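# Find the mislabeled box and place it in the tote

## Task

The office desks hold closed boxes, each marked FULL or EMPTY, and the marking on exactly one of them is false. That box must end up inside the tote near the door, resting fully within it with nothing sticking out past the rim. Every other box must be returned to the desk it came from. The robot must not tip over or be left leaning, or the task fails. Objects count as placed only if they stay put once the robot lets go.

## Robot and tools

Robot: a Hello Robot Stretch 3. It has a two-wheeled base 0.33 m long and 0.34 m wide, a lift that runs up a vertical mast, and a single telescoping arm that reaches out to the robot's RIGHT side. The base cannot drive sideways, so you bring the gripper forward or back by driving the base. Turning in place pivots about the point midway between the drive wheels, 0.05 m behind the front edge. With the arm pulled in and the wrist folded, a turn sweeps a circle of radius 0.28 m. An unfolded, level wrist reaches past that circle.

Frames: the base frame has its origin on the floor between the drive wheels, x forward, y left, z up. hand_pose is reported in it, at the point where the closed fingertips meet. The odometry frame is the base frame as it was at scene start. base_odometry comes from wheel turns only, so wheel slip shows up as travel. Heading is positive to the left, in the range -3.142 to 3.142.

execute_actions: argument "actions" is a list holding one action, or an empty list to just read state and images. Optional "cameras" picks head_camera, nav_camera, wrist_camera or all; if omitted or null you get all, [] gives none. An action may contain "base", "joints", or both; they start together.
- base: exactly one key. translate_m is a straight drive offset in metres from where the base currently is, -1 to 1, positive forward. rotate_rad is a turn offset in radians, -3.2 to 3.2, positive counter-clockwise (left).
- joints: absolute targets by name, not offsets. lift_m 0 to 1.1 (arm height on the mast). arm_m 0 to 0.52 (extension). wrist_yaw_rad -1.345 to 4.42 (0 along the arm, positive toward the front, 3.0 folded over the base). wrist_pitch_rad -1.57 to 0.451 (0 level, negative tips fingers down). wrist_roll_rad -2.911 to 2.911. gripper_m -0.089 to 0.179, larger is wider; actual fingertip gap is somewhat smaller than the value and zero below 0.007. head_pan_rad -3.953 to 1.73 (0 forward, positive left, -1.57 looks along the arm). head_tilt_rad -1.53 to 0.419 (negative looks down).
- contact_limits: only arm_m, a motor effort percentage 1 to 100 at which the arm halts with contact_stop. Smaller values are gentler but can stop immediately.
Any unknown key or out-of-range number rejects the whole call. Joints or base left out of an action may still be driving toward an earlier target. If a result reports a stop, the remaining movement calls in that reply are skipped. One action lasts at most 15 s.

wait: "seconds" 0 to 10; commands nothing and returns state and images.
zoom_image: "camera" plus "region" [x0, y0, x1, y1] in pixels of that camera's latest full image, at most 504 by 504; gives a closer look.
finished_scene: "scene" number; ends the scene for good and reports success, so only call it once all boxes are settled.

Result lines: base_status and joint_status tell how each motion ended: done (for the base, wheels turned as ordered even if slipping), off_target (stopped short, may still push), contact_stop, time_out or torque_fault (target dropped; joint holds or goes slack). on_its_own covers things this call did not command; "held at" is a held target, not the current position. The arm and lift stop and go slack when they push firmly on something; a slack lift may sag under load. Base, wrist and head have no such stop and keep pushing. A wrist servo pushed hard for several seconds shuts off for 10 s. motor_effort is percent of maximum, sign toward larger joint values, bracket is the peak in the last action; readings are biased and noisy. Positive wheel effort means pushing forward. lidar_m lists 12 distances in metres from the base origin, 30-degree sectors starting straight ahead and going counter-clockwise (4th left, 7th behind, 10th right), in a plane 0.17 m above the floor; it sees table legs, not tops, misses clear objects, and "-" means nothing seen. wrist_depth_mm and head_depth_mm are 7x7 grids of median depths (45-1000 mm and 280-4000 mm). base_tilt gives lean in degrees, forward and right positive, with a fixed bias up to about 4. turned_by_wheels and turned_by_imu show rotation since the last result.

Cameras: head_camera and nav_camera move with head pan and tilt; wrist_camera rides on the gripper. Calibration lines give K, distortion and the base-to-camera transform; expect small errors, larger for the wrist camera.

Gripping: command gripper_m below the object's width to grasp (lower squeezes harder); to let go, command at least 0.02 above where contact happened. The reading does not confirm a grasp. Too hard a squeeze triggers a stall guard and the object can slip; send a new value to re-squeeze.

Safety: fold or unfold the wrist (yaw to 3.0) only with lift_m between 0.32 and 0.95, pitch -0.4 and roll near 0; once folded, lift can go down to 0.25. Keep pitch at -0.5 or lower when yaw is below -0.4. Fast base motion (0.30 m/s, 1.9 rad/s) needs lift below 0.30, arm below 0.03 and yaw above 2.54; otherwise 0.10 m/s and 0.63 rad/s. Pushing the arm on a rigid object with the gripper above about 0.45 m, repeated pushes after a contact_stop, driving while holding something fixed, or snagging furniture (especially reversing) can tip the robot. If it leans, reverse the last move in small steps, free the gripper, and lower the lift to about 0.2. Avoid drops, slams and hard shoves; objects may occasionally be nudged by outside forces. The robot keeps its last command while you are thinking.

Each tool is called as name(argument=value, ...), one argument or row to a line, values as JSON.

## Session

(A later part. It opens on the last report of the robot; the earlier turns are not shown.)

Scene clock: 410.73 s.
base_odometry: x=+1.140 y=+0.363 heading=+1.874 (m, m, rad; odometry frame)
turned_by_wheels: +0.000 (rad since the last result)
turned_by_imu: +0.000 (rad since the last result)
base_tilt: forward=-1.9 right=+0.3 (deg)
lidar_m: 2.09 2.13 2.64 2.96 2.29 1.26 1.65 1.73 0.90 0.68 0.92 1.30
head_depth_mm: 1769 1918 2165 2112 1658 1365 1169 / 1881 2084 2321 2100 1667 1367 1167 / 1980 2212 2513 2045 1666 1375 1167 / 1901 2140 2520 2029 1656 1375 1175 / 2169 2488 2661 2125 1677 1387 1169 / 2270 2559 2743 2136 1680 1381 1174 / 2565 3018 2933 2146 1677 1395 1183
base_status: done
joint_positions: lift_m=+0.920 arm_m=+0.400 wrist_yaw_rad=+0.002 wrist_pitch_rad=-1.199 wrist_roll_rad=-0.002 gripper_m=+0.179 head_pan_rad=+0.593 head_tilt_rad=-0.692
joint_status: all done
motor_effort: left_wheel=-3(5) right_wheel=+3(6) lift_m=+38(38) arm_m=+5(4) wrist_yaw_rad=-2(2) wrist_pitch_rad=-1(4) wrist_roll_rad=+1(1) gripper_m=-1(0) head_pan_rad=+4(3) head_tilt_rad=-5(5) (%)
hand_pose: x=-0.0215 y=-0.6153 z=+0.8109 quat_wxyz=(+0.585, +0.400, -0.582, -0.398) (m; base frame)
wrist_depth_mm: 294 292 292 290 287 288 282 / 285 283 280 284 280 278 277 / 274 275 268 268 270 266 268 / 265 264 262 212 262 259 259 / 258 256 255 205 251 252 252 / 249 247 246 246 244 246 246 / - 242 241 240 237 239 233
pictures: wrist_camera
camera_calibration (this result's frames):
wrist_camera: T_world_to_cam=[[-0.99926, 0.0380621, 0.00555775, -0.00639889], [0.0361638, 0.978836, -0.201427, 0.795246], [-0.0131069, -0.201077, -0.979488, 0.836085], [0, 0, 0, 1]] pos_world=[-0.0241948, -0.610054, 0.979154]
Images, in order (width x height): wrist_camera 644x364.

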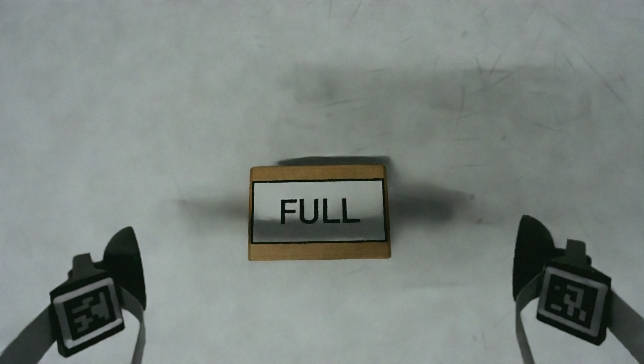

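execute_actions(
  actions=[
    {"joints":{"lift_m":0.851,"arm_m":0.421}},
  ],
  cameras=[],
)

execute_actions(
  actions=[
    {"joints":{"gripper_m":0.044}},
  ],
  cameras=["wrist_camera"],
)

Scene clock: 419.00 s.
base_odometry: x=+1.140 y=+0.363 heading=+1.874 (m, m, rad; odometry frame)
turned_by_wheels: +0.000 (rad since the last result)
turned_by_imu: +0.001 (rad since the last result)
base_tilt: forward=-1.9 right=+0.3 (deg)
lidar_m: 2.09 2.13 2.64 2.96 2.29 1.26 1.65 1.72 0.90 0.69 0.92 1.29
head_depth_mm: 1754 1957 2165 2098 1651 1363 1163 / 1847 2069 2308 2091 1652 1371 1167 / 1997 2221 2470 2064 1660 1378 1164 / 1908 2144 2487 2062 1675 1378 1176 / 2181 2468 2651 2112 1685 1376 1180 / 2298 2527 2788 2135 1675 1384 1173 / 2559 3004 2910 2160 1696 1394 1174
base_status: not commanded
joint_positions: lift_m=+0.851 arm_m=+0.421 wrist_yaw_rad=+0.002 wrist_pitch_rad=-1.199 wrist_roll_rad=-0.002 gripper_m=+0.179 head_pan_rad=+0.593 head_tilt_rad=-0.692
joint_status: all done
motor_effort: left_wheel=-3(2) right_wheel=+3(3) lift_m=+24(34) arm_m=+5(6) wrist_yaw_rad=-2(1) wrist_pitch_rad=+0(1) wrist_roll_rad=+1(1) gripper_m=+0(0) head_pan_rad=+3(3) head_tilt_rad=-5(6) (%)
hand_pose: x=-0.0215 y=-0.6361 z=+0.7425 quat_wxyz=(+0.585, +0.400, -0.582, -0.399) (m; base frame)
wrist_depth_mm: 215 214 213 212 211 210 209 / 208 209 206 205 205 202 202 / 201 199 200 198 198 196 196 / 195 195 192 141 189 191 189 / 189 189 138 137 138 187 185 / 184 182 134 133 133 179 179 / - 178 175 174 174 173 172
pictures: none
No camera images: the call's "cameras" was empty. Leave "cameras" out to get every camera's image.

Scene clock: 420.83 s.
base_odometry: x=+1.140 y=+0.363 heading=+1.874 (m, m, rad; odometry frame)
turned_by_wheels: +0.000 (rad since the last result)
turned_by_imu: +0.001 (rad since the last result)
base_tilt: forward=-1.9 right=+0.2 (deg)
lidar_m: 2.09 2.13 2.64 2.96 2.29 1.26 1.65 1.72 0.90 0.69 0.92 1.29
head_depth_mm: 1760 1957 2151 2064 1650 1360 1163 / 1882 2048 2310 2113 1653 1370 1175 / 1973 2216 2466 2070 1667 1370 1169 / 1910 2138 2487 2033 1674 1382 1165 / 2168 2456 2669 2128 1662 1386 1179 / 2238 2557 2745 2128 1682 1384 1178 / 2572 3028 2955 2135 1685 1378 1181
base_status: not commanded
joint_positions: lift_m=+0.851 arm_m=+0.421 wrist_yaw_rad=+0.002 wrist_pitch_rad=-1.199 wrist_roll_rad=-0.002 gripper_m=+0.045 head_pan_rad=+0.593 head_tilt_rad=-0.692
joint_status: all done
motor_effort: left_wheel=-3(2) right_wheel=+3(3) lift_m=+23(24) arm_m=+5(5) wrist_yaw_rad=-2(2) wrist_pitch_rad=+0(0) wrist_roll_rad=+1(1) gripper_m=-19(100) head_pan_rad=+4(3) head_tilt_rad=-6(4) (%)
hand_pose: x=-0.0215 y=-0.6361 z=+0.7425 quat_wxyz=(+0.585, +0.400, -0.582, -0.399) (m; base frame)
wrist_depth_mm: 216 215 214 212 212 211 209 / 208 208 207 205 205 202 202 / 202 200 199 199 196 196 195 / 194 193 192 138 140 189 189 / 188 187 136 134 133 184 184 / 184 183 130 130 130 180 178 / 178 177 177 175 174 174 173
pictures: wrist_camera
camera_calibration (this result's frames):
wrist_camera: T_world_to_cam=[[-0.99926, 0.0380585, 0.00558231, -0.00524585], [0.0361635, 0.97896, -0.20082, 0.801497], [-0.0131078, -0.20047, -0.979612, 0.765345], [0, 0, 0, 1]] pos_world=[-0.0241949, -0.631005, 0.910728]
Images, in order (width x height): wrist_camera 644x364.

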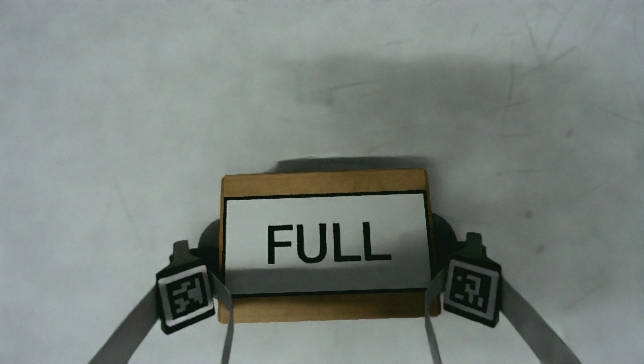

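execute_actions(
  actions=[
    {"joints":{"lift_m":0.878}},
  ],
  cameras=[],
)

execute_actions(
  actions=[
    {"base":{"rotate_rad":0.65},"joints":{"arm_m":0.2,"head_pan_rad":-0.5,"head_tilt_rad":-0.9}},
  ],
  cameras=["wrist_camera","nav_camera"],
)

Scene clock: 445.63 s.
base_odometry: x=+1.140 y=+0.363 heading=+1.874 (m, m, rad; odometry frame)
turned_by_wheels: +0.000 (rad since the last result)
turned_by_imu: +0.001 (rad since the last result)
base_tilt: forward=-1.9 right=+0.2 (deg)
lidar_m: 2.09 2.13 2.63 2.96 2.29 1.26 1.66 1.73 0.90 0.69 0.92 1.30
head_depth_mm: 1769 1941 2178 2085 1659 1369 1173 / 1877 2085 2323 2083 1656 1376 1163 / 1967 2206 2473 2071 1686 1372 1166 / 1920 2147 2445 2038 1666 1374 1176 / 2170 2504 2678 2149 1677 1389 1172 / 2277 2563 2692 2134 1678 1385 1171 / 2595 3009 2911 2142 1686 1384 1179
base_status: not commanded
joint_positions: lift_m=+0.878 arm_m=+0.421 wrist_yaw_rad=+0.002 wrist_pitch_rad=-1.200 wrist_roll_rad=-0.002 gripper_m=+0.045 head_pan_rad=+0.593 head_tilt_rad=-0.692
joint_status: all done
motor_effort: left_wheel=-3(3) right_wheel=+3(3) lift_m=+37(41) arm_m=+5(5) wrist_yaw_rad=-1(2) wrist_pitch_rad=+0(1) wrist_roll_rad=+1(1) gripper_m=-20(20) head_pan_rad=+4(4) head_tilt_rad=-6(6) (%)
hand_pose: x=-0.0215 y=-0.6359 z=+0.7688 quat_wxyz=(+0.585, +0.400, -0.582, -0.399) (m; base frame)
wrist_depth_mm: 244 243 243 242 241 240 238 / 237 237 236 233 232 231 229 / 228 228 227 226 224 224 223 / 222 220 220 138 140 217 217 / 214 214 135 134 133 211 208 / 209 209 130 130 130 206 204 / 202 201 200 200 198 198 198
pictures: none
No camera images: the call's "cameras" was empty. Leave "cameras" out to get every camera's image.

Scene clock: 448.50 s.
base_odometry: x=+1.140 y=+0.363 heading=+2.524 (m, m, rad; odometry frame)
turned_by_wheels: +0.650 (rad since the last result)
turned_by_imu: +0.654 (rad since the last result)
base_tilt: forward=-1.9 right=+0.2 (deg)
lidar_m: 2.12 3.14 3.43 2.07 1.67 1.65 1.65 0.90 0.69 1.30 2.10 2.09
head_depth_mm: 1786 2078 2067 1684 1432 1252 1099 / 1804 2086 2065 1697 1437 1245 1097 / 1844 2135 2078 1685 1446 1258 1103 / 1849 2164 2080 1691 1436 1245 1107 / 1873 2196 2104 1697 1441 1251 1110 / 1910 2222 2103 1701 1448 1260 1108 / 1944 2263 2008 1717 1452 1246 1105
base_status: done
joint_positions: lift_m=+0.878 arm_m=+0.200 wrist_yaw_rad=+0.002 wrist_pitch_rad=-1.200 wrist_roll_rad=-0.002 gripper_m=+0.045 head_pan_rad=-0.493 head_tilt_rad=-0.889
joint_status: all done
motor_effort: left_wheel=-2(9) right_wheel=+3(8) lift_m=+38(38) arm_m=-5(7) wrist_yaw_rad=-2(2) wrist_pitch_rad=+0(0) wrist_roll_rad=+1(1) gripper_m=-20(21) head_pan_rad=-3(36) head_tilt_rad=-7(30) (%)
hand_pose: x=-0.0215 y=-0.4156 z=+0.7688 quat_wxyz=(+0.585, +0.400, -0.582, -0.399) (m; base frame)
wrist_depth_mm: - - - - - 242 240 / - - - - - - 232 / - - 998 985 973 952 554 / 962 972 945 138 140 985 917 / 920 946 135 134 133 953 910 / 932 917 130 130 129 873 884 / 899 876 871 897 860 849 880
pictures: nav_camera (sideways: a quarter turn counterclockwise sets it upright), wrist_camera
camera_calibration (this result's frames):
nav_camera: T_world_to_cam=[[0.677215, -0.425868, 0.600013, -0.740298], [-0.494947, -0.867066, -0.0567818, 0.126839], [0.544432, -0.258521, -0.797973, 0.985296], [0, 0, 0, 1]] pos_world=[0.0276932, 0.0494279, 1.23763]
wrist_camera: T_world_to_cam=[[-0.99926, 0.038048, 0.00562732, -0.0138233], [0.0361584, 0.979178, -0.199759, 0.590212], [-0.0131106, -0.199407, -0.979829, 0.835923], [0, 0, 0, 1]] pos_world=[-0.0241948, -0.410707, 0.937039]
Images, in order (width x height): nav_camera 672x504, wrist_camera 644x364.

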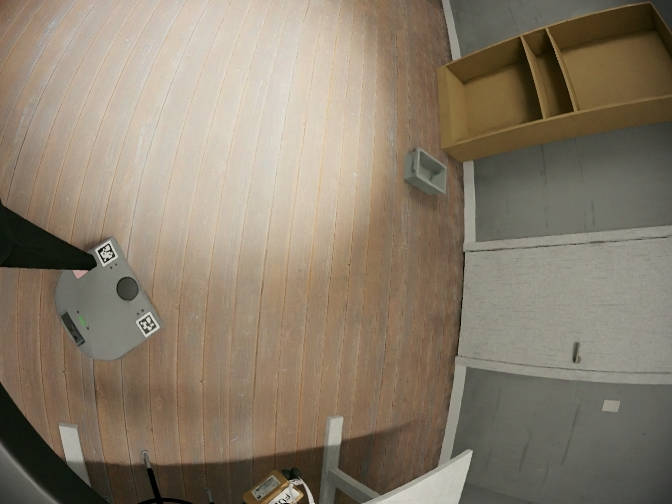

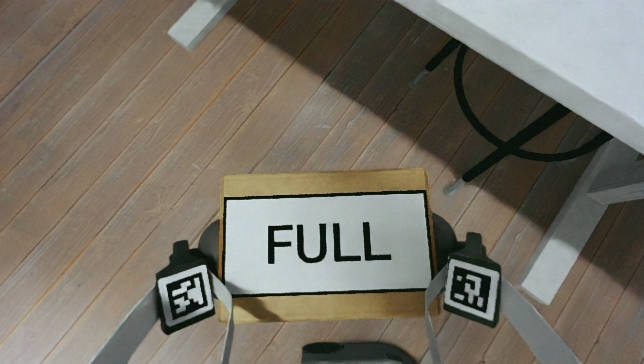

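execute_actions(
  actions=[
    {"base":{"translate_m":1.0},"joints":{"lift_m":0.36,"wrist_yaw_rad":1.35,"arm_m":0.3,"head_pan_rad":-0.3,"head_tilt_rad":-1.0}},
  ],
  cameras=["head_camera"],
)

Scene clock: 464.33 s.
base_odometry: x=+0.324 y=+0.942 heading=+2.524 (m, m, rad; odometry frame)
turned_by_wheels: +0.000 (rad since the last result)
turned_by_imu: +0.002 (rad since the last result)
base_tilt: forward=-1.9 right=+0.3 (deg)
lidar_m: 1.14 2.24 2.37 2.55 2.46 1.97 2.43 1.49 1.50 1.62 1.30 1.30
head_depth_mm: 1134 1311 1568 1559 1362 1208 1084 / 1171 1369 1660 1566 1361 1214 1086 / 1210 1434 1704 1563 1360 1207 1107 / 1243 1483 1749 1521 1346 1208 1090 / 1187 1339 1626 1573 1377 1210 1086 / 1050 1550 1700 1570 1362 1222 1092 / 1329 1623 1742 1578 1376 1212 1096
base_status: done
joint_positions: lift_m=+0.360 arm_m=+0.300 wrist_yaw_rad=+1.347 wrist_pitch_rad=-1.201 wrist_roll_rad=-0.002 gripper_m=+0.045 head_pan_rad=-0.307 head_tilt_rad=-0.988
joint_status: all done
motor_effort: left_wheel=-3(3) right_wheel=+2(6) lift_m=+24(34) arm_m=+5(3) wrist_yaw_rad=+3(5) wrist_pitch_rad=+1(0) wrist_roll_rad=+1(1) gripper_m=-20(19) head_pan_rad=+4(19) head_tilt_rad=-8(24) (%)
hand_pose: x=+0.0470 y=-0.4604 z=+0.2514 quat_wxyz=(+0.706, +0.676, -0.206, +0.052) (m; base frame)
wrist_depth_mm: 479 479 475 477 467 467 466 / 470 461 466 454 459 447 448 / 449 449 444 439 439 433 434 / 439 432 425 139 140 424 420 / 422 417 135 134 133 415 412 / 413 405 130 130 129 400 392 / - 394 393 391 388 387 390
pictures: head_camera (sideways: a quarter turn clockwise sets it upright)
camera_calibration (this result's frames):
head_camera: T_world_to_cam=[[-0.774434, 0.299857, -0.55708, 0.746084], [0.347174, 0.937542, 0.022016, -0.0317446], [0.528888, -0.176354, -0.830167, 1.03213], [0, 0, 0, 1]] pos_world=[0.0429326, -0.011936, 1.27317]
Images, in order (width x height): head_camera 896x504.

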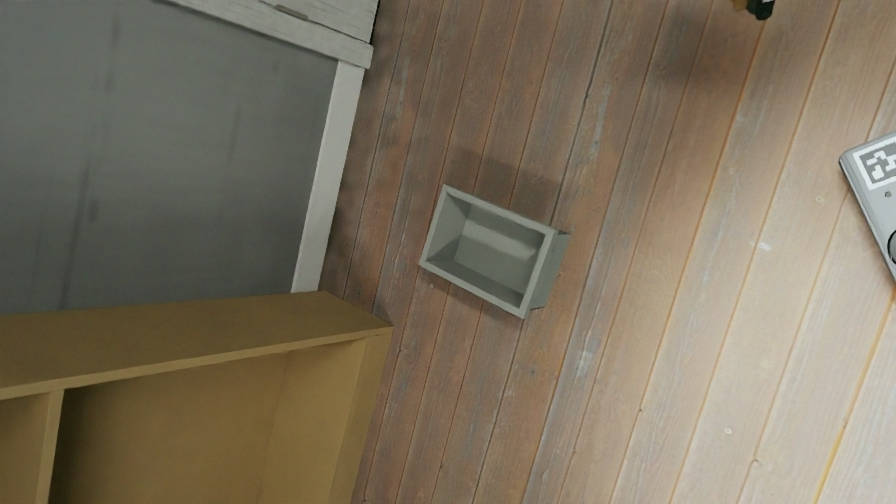

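execute_actions(
  actions=[
    {"base":{"translate_m":0.15},"joints":{"lift_m":0.32,"wrist_yaw_rad":1.30,"arm_m":0.43}},
  ],
  cameras=[],
)

execute_actions(
  actions=[
    {"base":{"rotate_rad":1.10},"joints":{"head_pan_rad":-1.4,"head_tilt_rad":-1.05}},
  ],
  cameras=["head_camera","wrist_camera"],
)

Scene clock: 482.50 s.
base_odometry: x=+0.202 y=+1.028 heading=+2.524 (m, m, rad; odometry frame)
turned_by_wheels: +0.000 (rad since the last result)
turned_by_imu: +0.001 (rad since the last result)
base_tilt: forward=-1.9 right=+0.2 (deg)
lidar_m: 0.99 1.51 2.27 2.51 2.57 2.09 2.55 1.62 1.58 1.49 1.20 1.11
head_depth_mm: 1032 1206 1434 1561 1354 1202 1082 / 1069 1245 1510 1586 1376 1206 1085 / 1097 1297 1600 1574 1365 1211 1105 / 1127 1342 1619 1566 1345 1210 1089 / 973 1142 1408 1532 1360 1207 1089 / 997 1405 1632 1554 1374 1214 1087 / 1034 1463 1658 1587 1371 1224 1090
base_status: done
joint_positions: lift_m=+0.320 arm_m=+0.430 wrist_yaw_rad=+1.302 wrist_pitch_rad=-1.201 wrist_roll_rad=-0.002 gripper_m=+0.045 head_pan_rad=-0.307 head_tilt_rad=-0.988
joint_status: all done
motor_effort: left_wheel=-2(3) right_wheel=+3(6) lift_m=+24(24) arm_m=+5(7) wrist_yaw_rad=-1(4) wrist_pitch_rad=+0(0) wrist_roll_rad=+0(0) gripper_m=-19(19) head_pan_rad=+3(3) head_tilt_rad=-8(8) (%)
hand_pose: x=+0.0462 y=-0.5934 z=+0.2114 quat_wxyz=(+0.707, +0.671, -0.221, +0.036) (m; base frame)
wrist_depth_mm: 433 432 429 429 416 415 418 / 419 413 411 413 411 404 403 / 405 405 398 403 402 391 389 / 397 393 387 138 140 380 382 / 383 378 135 134 134 369 371 / 372 370 130 130 129 363 356 / 355 355 352 349 347 349 350
pictures: none
No camera images: the call's "cameras" was empty. Leave "cameras" out to get every camera's image.

Scene clock: 485.20 s.
base_odometry: x=+0.202 y=+1.028 heading=-2.659 (m, m, rad; odometry frame)
turned_by_wheels: +1.100 (rad since the last result)
turned_by_imu: +1.106 (rad since the last result)
base_tilt: forward=-1.9 right=+0.2 (deg)
lidar_m: 2.28 2.51 2.32 2.09 1.95 1.92 1.58 1.44 1.20 1.00 0.99 2.17
head_depth_mm: 1060 1240 1494 1507 1332 1203 1088 / 1091 1293 1587 1515 1336 1206 - / 1128 1338 1646 1488 1319 1207 - / 1168 1385 1660 1526 1316 1208 - / 966 1191 1540 1520 1347 1200 1088 / 1200 1467 1621 1510 1339 1199 1086 / 1252 1541 1647 1520 1338 1205 1084
base_status: done
joint_positions: lift_m=+0.320 arm_m=+0.430 wrist_yaw_rad=+1.302 wrist_pitch_rad=-1.201 wrist_roll_rad=-0.002 gripper_m=+0.045 head_pan_rad=-1.393 head_tilt_rad=-1.037
joint_status: all done
motor_effort: left_wheel=-1(9) right_wheel=+2(8) lift_m=+24(24) arm_m=+5(5) wrist_yaw_rad=-1(1) wrist_pitch_rad=+1(1) wrist_roll_rad=+0(0) gripper_m=-20(20) head_pan_rad=-3(36) head_tilt_rad=-9(19) (%)
hand_pose: x=+0.0461 y=-0.5934 z=+0.2113 quat_wxyz=(+0.707, +0.671, -0.221, +0.036) (m; base frame)
wrist_depth_mm: 434 435 428 424 424 422 417 / 417 420 408 411 411 407 403 / 399 398 401 400 400 395 390 / 390 388 267 138 140 313 374 / 378 378 135 134 133 324 364 / 365 367 130 130 130 294 352 / 357 358 255 334 327 317 262
pictures: head_camera (sideways: a quarter turn clockwise sets it upright), wrist_camera
camera_calibration (this result's frames):
head_camera: T_world_to_cam=[[-0.100359, 0.850992, -0.515501, 0.687805], [0.991473, 0.128825, 0.0196428, -0.0325839], [0.0831252, -0.509133, -0.856664, 1.06929], [0, 0, 0, 1]] pos_world=[0.0124484, -0.0367073, 1.27123]
wrist_camera: T_world_to_cam=[[-0.304262, -0.952573, 0.00547687, -0.556246], [-0.933904, 0.297156, -0.198799, 0.290269], [0.187743, -0.065602, -0.980025, 0.32532], [0, 0, 0, 1]] pos_world=[0.0407623, -0.594778, 0.379574]
Images, in order (width x height): head_camera 896x504, wrist_camera 644x364.

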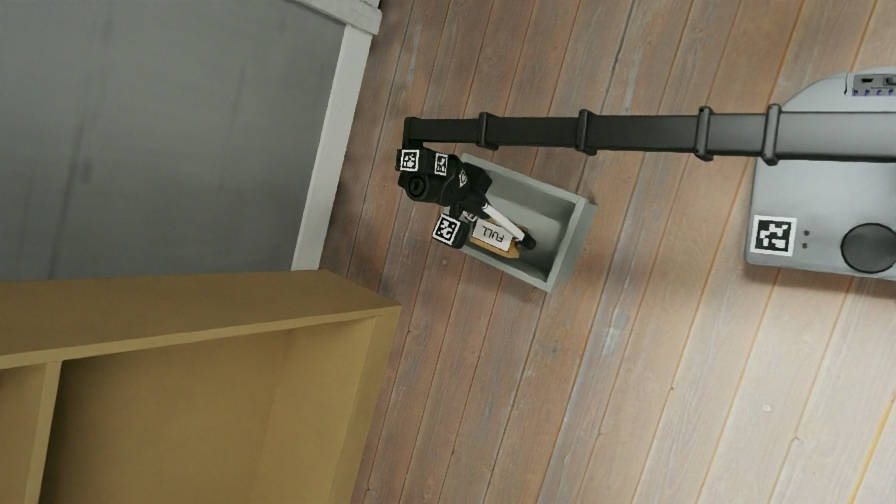

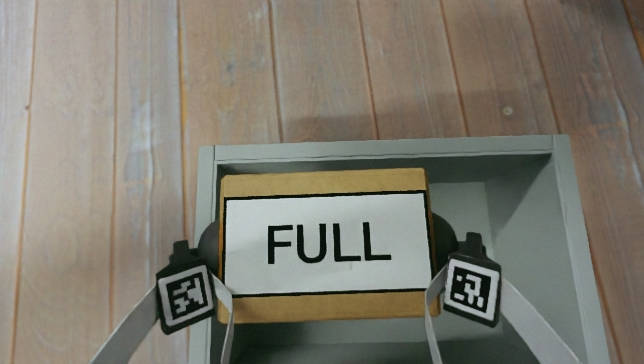

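execute_actions(
  actions=[
    {"base":{"translate_m":-0.012},"joints":{"arm_m":0.478,"lift_m":0.275}},
  ],
  cameras=["head_camera","wrist_camera"],
)

Scene clock: 503.97 s.
base_odometry: x=+0.213 y=+1.034 heading=-2.659 (m, m, rad; odometry frame)
turned_by_wheels: +0.000 (rad since the last result)
turned_by_imu: +0.001 (rad since the last result)
base_tilt: forward=-1.9 right=+0.3 (deg)
lidar_m: 2.29 2.52 2.33 2.09 1.94 1.61 1.57 1.44 1.19 0.59 1.00 2.17
head_depth_mm: 1058 1245 1500 1519 1340 1191 1083 / 1094 1290 1579 1512 1352 1207 - / 1133 1342 1633 1459 1325 1212 - / 1169 1391 1656 1505 1309 1191 - / 993 1188 1520 1508 1335 1200 1082 / 1199 1458 1607 1524 1340 1205 1082 / 1250 1535 1640 1525 1340 1200 1089
base_status: done
joint_positions: lift_m=+0.275 arm_m=+0.478 wrist_yaw_rad=+1.302 wrist_pitch_rad=-1.201 wrist_roll_rad=-0.002 gripper_m=+0.045 head_pan_rad=-1.393 head_tilt_rad=-1.037
joint_status: all done
motor_effort: left_wheel=-3(8) right_wheel=+3(5) lift_m=+24(25) arm_m=+5(5) wrist_yaw_rad=-2(2) wrist_pitch_rad=+1(1) wrist_roll_rad=+0(0) gripper_m=-20(20) head_pan_rad=-3(3) head_tilt_rad=-8(9) (%)
hand_pose: x=+0.0461 y=-0.6414 z=+0.1663 quat_wxyz=(+0.707, +0.671, -0.221, +0.036) (m; base frame)
wrist_depth_mm: 386 375 376 375 373 369 372 / 366 368 365 366 360 356 354 / 358 228 229 235 238 223 347 / 346 242 259 138 140 241 334 / 334 238 135 134 133 235 324 / 324 223 131 130 130 213 314 / 317 245 308 306 307 268 304
pictures: head_camera (sideways: a quarter turn clockwise sets it upright), wrist_camera
camera_calibration (this result's frames):
head_camera: T_world_to_cam=[[-0.100219, 0.851019, -0.515483, 0.687782], [0.991494, 0.12866, 0.0196418, -0.0325828], [0.0830376, -0.50913, -0.856674, 1.0693], [0, 0, 0, 1]] pos_world=[0.0124422, -0.0367077, 1.27123]
wrist_camera: T_world_to_cam=[[-0.304269, -0.95257, 0.00547693, -0.601688], [-0.933902, 0.297163, -0.198799, 0.295582], [0.187743, -0.0656034, -0.980025, 0.278079], [0, 0, 0, 1]] pos_world=[0.0407621, -0.642743, 0.334581]
Images, in order (width x height): head_camera 896x504, wrist_camera 644x364.

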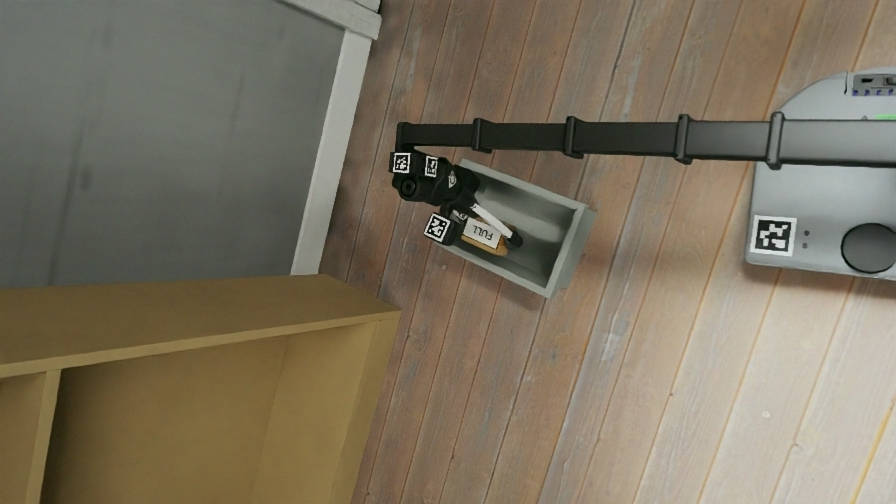

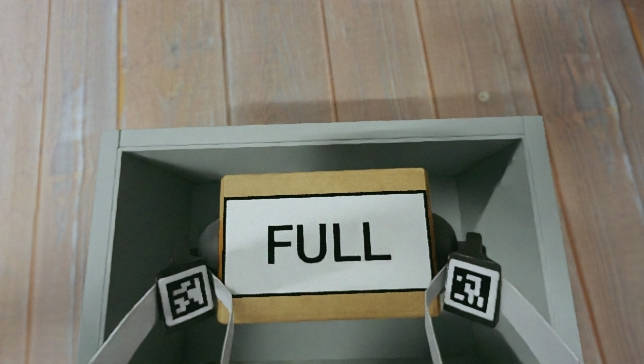

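execute_actions(
  actions=[
    {"joints":{"lift_m":0.134}},
  ],
  cameras=["wrist_camera"],
)

Scene clock: 510.77 s.
base_odometry: x=+0.213 y=+1.034 heading=-2.659 (m, m, rad; odometry frame)
turned_by_wheels: +0.000 (rad since the last result)
turned_by_imu: +0.001 (rad since the last result)
base_tilt: forward=-1.9 right=+0.3 (deg)
lidar_m: 2.29 2.53 2.33 2.10 1.93 1.61 1.57 1.44 1.20 1.02 1.00 2.17
head_depth_mm: 1052 1246 1494 1521 1341 1198 1080 / 1095 1293 1571 1510 1333 1205 - / 1132 1342 1622 1589 1321 1209 - / 1170 1399 1654 1523 1300 1199 - / 990 1184 1532 1517 1340 1198 1081 / 1204 1466 1624 1509 1329 1210 1086 / 1251 1537 1642 1524 1337 1203 1088
base_status: not commanded
joint_positions: lift_m=+0.134 arm_m=+0.478 wrist_yaw_rad=+1.302 wrist_pitch_rad=-1.201 wrist_roll_rad=-0.002 gripper_m=+0.045 head_pan_rad=-1.393 head_tilt_rad=-1.037
joint_status: all done
motor_effort: left_wheel=-3(2) right_wheel=+3(3) lift_m=+24(25) arm_m=+5(5) wrist_yaw_rad=-2(2) wrist_pitch_rad=+1(1) wrist_roll_rad=+1(0) gripper_m=-21(20) head_pan_rad=-3(3) head_tilt_rad=-8(8) (%)
hand_pose: x=+0.0461 y=-0.6414 z=+0.0253 quat_wxyz=(+0.707, +0.671, -0.221, +0.036) (m; base frame)
wrist_depth_mm: 100 101 102 103 104 105 107 / 129 130 132 134 136 139 140 / 170 186 191 194 194 193 159 / 175 193 192 138 139 191 160 / 173 189 135 134 134 183 160 / 173 182 130 130 129 180 161 / 172 177 176 175 174 172 162
pictures: wrist_camera
camera_calibration (this result's frames):
wrist_camera: T_world_to_cam=[[-0.30427, -0.95257, 0.00547688, -0.600921], [-0.933902, 0.297164, -0.198799, 0.267551], [0.187743, -0.0656035, -0.980025, 0.139885], [0, 0, 0, 1]] pos_world=[0.0407621, -0.642749, 0.193571]
Images, in order (width x height): wrist_camera 644x364.

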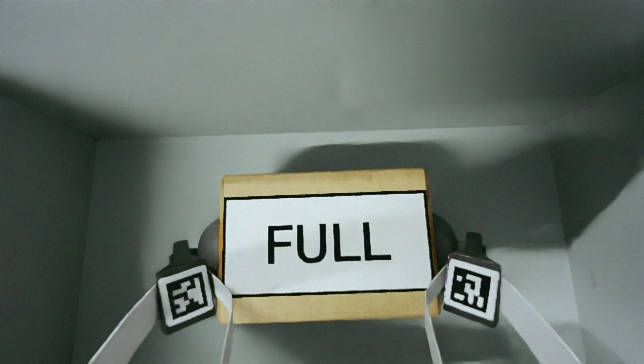

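execute_actions(
  actions=[
    {"joints":{"gripper_m":0.14}},
  ],
  cameras=[],
)

execute_actions(
  actions=[
    {"joints":{"lift_m":0.27,"head_pan_rad":1.2,"head_tilt_rad":-0.3}},
  ],
  cameras=["wrist_camera","nav_camera"],
)

Scene clock: 517.90 s.
base_odometry: x=+0.213 y=+1.034 heading=-2.659 (m, m, rad; odometry frame)
turned_by_wheels: +0.000 (rad since the last result)
turned_by_imu: +0.001 (rad since the last result)
base_tilt: forward=-1.9 right=+0.3 (deg)
lidar_m: 2.29 2.52 2.34 2.09 1.93 1.61 1.57 1.44 1.20 1.03 1.00 2.16
head_depth_mm: 1054 1238 1492 1508 1343 1205 1081 / 1098 1286 1588 1520 1336 1199 - / 1128 1339 1629 1569 1309 1208 - / 1172 1393 1664 1507 1299 1203 - / 989 1184 1532 1524 1347 1201 1082 / 1199 1466 1609 1511 1339 1200 1080 / 1248 1525 1647 1524 1347 1204 1088
base_status: not commanded
joint_positions: lift_m=+0.134 arm_m=+0.478 wrist_yaw_rad=+1.302 wrist_pitch_rad=-1.201 wrist_roll_rad=-0.002 gripper_m=+0.140 head_pan_rad=-1.393 head_tilt_rad=-1.037
joint_status: all done
motor_effort: left_wheel=-2(2) right_wheel=+3(3) lift_m=+24(24) arm_m=+5(5) wrist_yaw_rad=-2(2) wrist_pitch_rad=+1(1) wrist_roll_rad=+0(0) gripper_m=+0(91) head_pan_rad=-3(3) head_tilt_rad=-8(8) (%)
hand_pose: x=+0.0461 y=-0.6414 z=+0.0253 quat_wxyz=(+0.707, +0.671, -0.221, +0.036) (m; base frame)
wrist_depth_mm: 100 101 102 103 104 105 106 / 129 130 133 134 137 139 139 / 169 186 190 194 194 193 158 / 174 195 193 140 142 190 159 / 175 189 138 136 137 184 161 / 173 - 135 132 133 - 160 / 164 176 176 175 175 173 152
pictures: none
No camera images: the call's "cameras" was empty. Leave "cameras" out to get every camera's image.

Scene clock: 519.97 s.
base_odometry: x=+0.213 y=+1.034 heading=-2.659 (m, m, rad; odometry frame)
turned_by_wheels: +0.000 (rad since the last result)
turned_by_imu: +0.001 (rad since the last result)
base_tilt: forward=-1.9 right=+0.2 (deg)
lidar_m: 2.28 2.53 2.33 2.10 1.94 1.61 1.57 1.44 1.19 1.02 0.99 2.16
head_depth_mm: 2484 2629 2791 2982 2732 1914 1488 / 2450 2567 2730 2808 2587 1939 1481 / 2367 2470 2636 2656 2774 1941 1498 / 2302 2430 2594 2621 2753 1967 1505 / 2265 2345 2490 2427 2726 1955 1518 / 2237 2304 2460 2470 2627 1998 1526 / 2156 2255 2356 2239 2508 1977 1526
base_status: not commanded
joint_positions: lift_m=+0.270 arm_m=+0.478 wrist_yaw_rad=+1.302 wrist_pitch_rad=-1.201 wrist_roll_rad=-0.002 gripper_m=+0.140 head_pan_rad=+1.193 head_tilt_rad=-0.310
joint_status: all done
motor_effort: left_wheel=-3(2) right_wheel=+3(4) lift_m=+38(37) arm_m=+5(5) wrist_yaw_rad=-3(2) wrist_pitch_rad=+1(1) wrist_roll_rad=+1(0) gripper_m=+0(0) head_pan_rad=+3(36) head_tilt_rad=+6(49) (%)
hand_pose: x=+0.0461 y=-0.6414 z=+0.1607 quat_wxyz=(+0.707, +0.671, -0.221, +0.036) (m; base frame)
wrist_depth_mm: 379 378 369 363 369 369 365 / 364 360 363 353 355 356 348 / 350 224 230 232 218 217 339 / 341 241 331 328 324 240 326 / 327 225 322 271 316 225 316 / 315 - 312 306 309 - 309 / 310 253 305 303 302 249 299
pictures: nav_camera (sideways: a quarter turn counterclockwise sets it upright), wrist_camera
camera_calibration (this result's frames):
nav_camera: T_world_to_cam=[[0.17626, 0.295702, 0.938878, -1.179], [0.931117, -0.359484, -0.061583, 0.124436], [0.319301, 0.88506, -0.338696, 0.389181], [0, 0, 0, 1]] pos_world=[-0.0323192, 0.0489174, 1.24642]
wrist_camera: T_world_to_cam=[[-0.30427, -0.95257, 0.00547681, -0.601664], [-0.933902, 0.297164, -0.198799, 0.294472], [0.187743, -0.0656035, -0.980025, 0.272594], [0, 0, 0, 1]] pos_world=[0.0407621, -0.642751, 0.328985]
Images, in order (width x height): nav_camera 672x504, wrist_camera 644x364.

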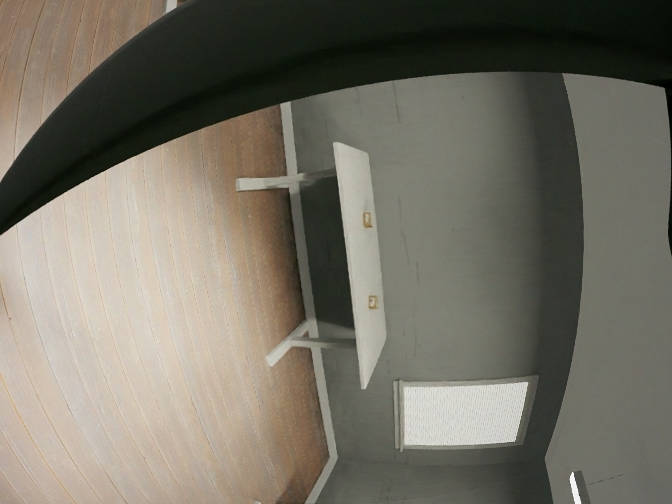

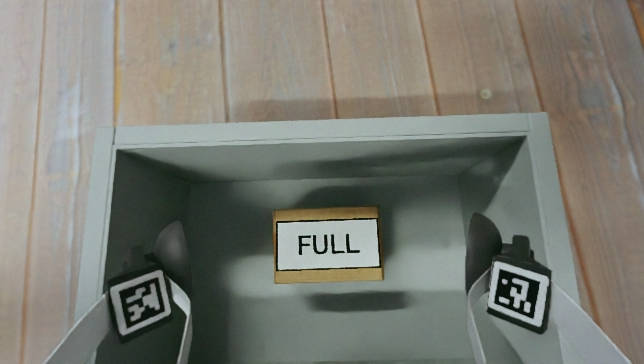

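finished_scene(
  scene=1,
)

The scene is finished: the task was done.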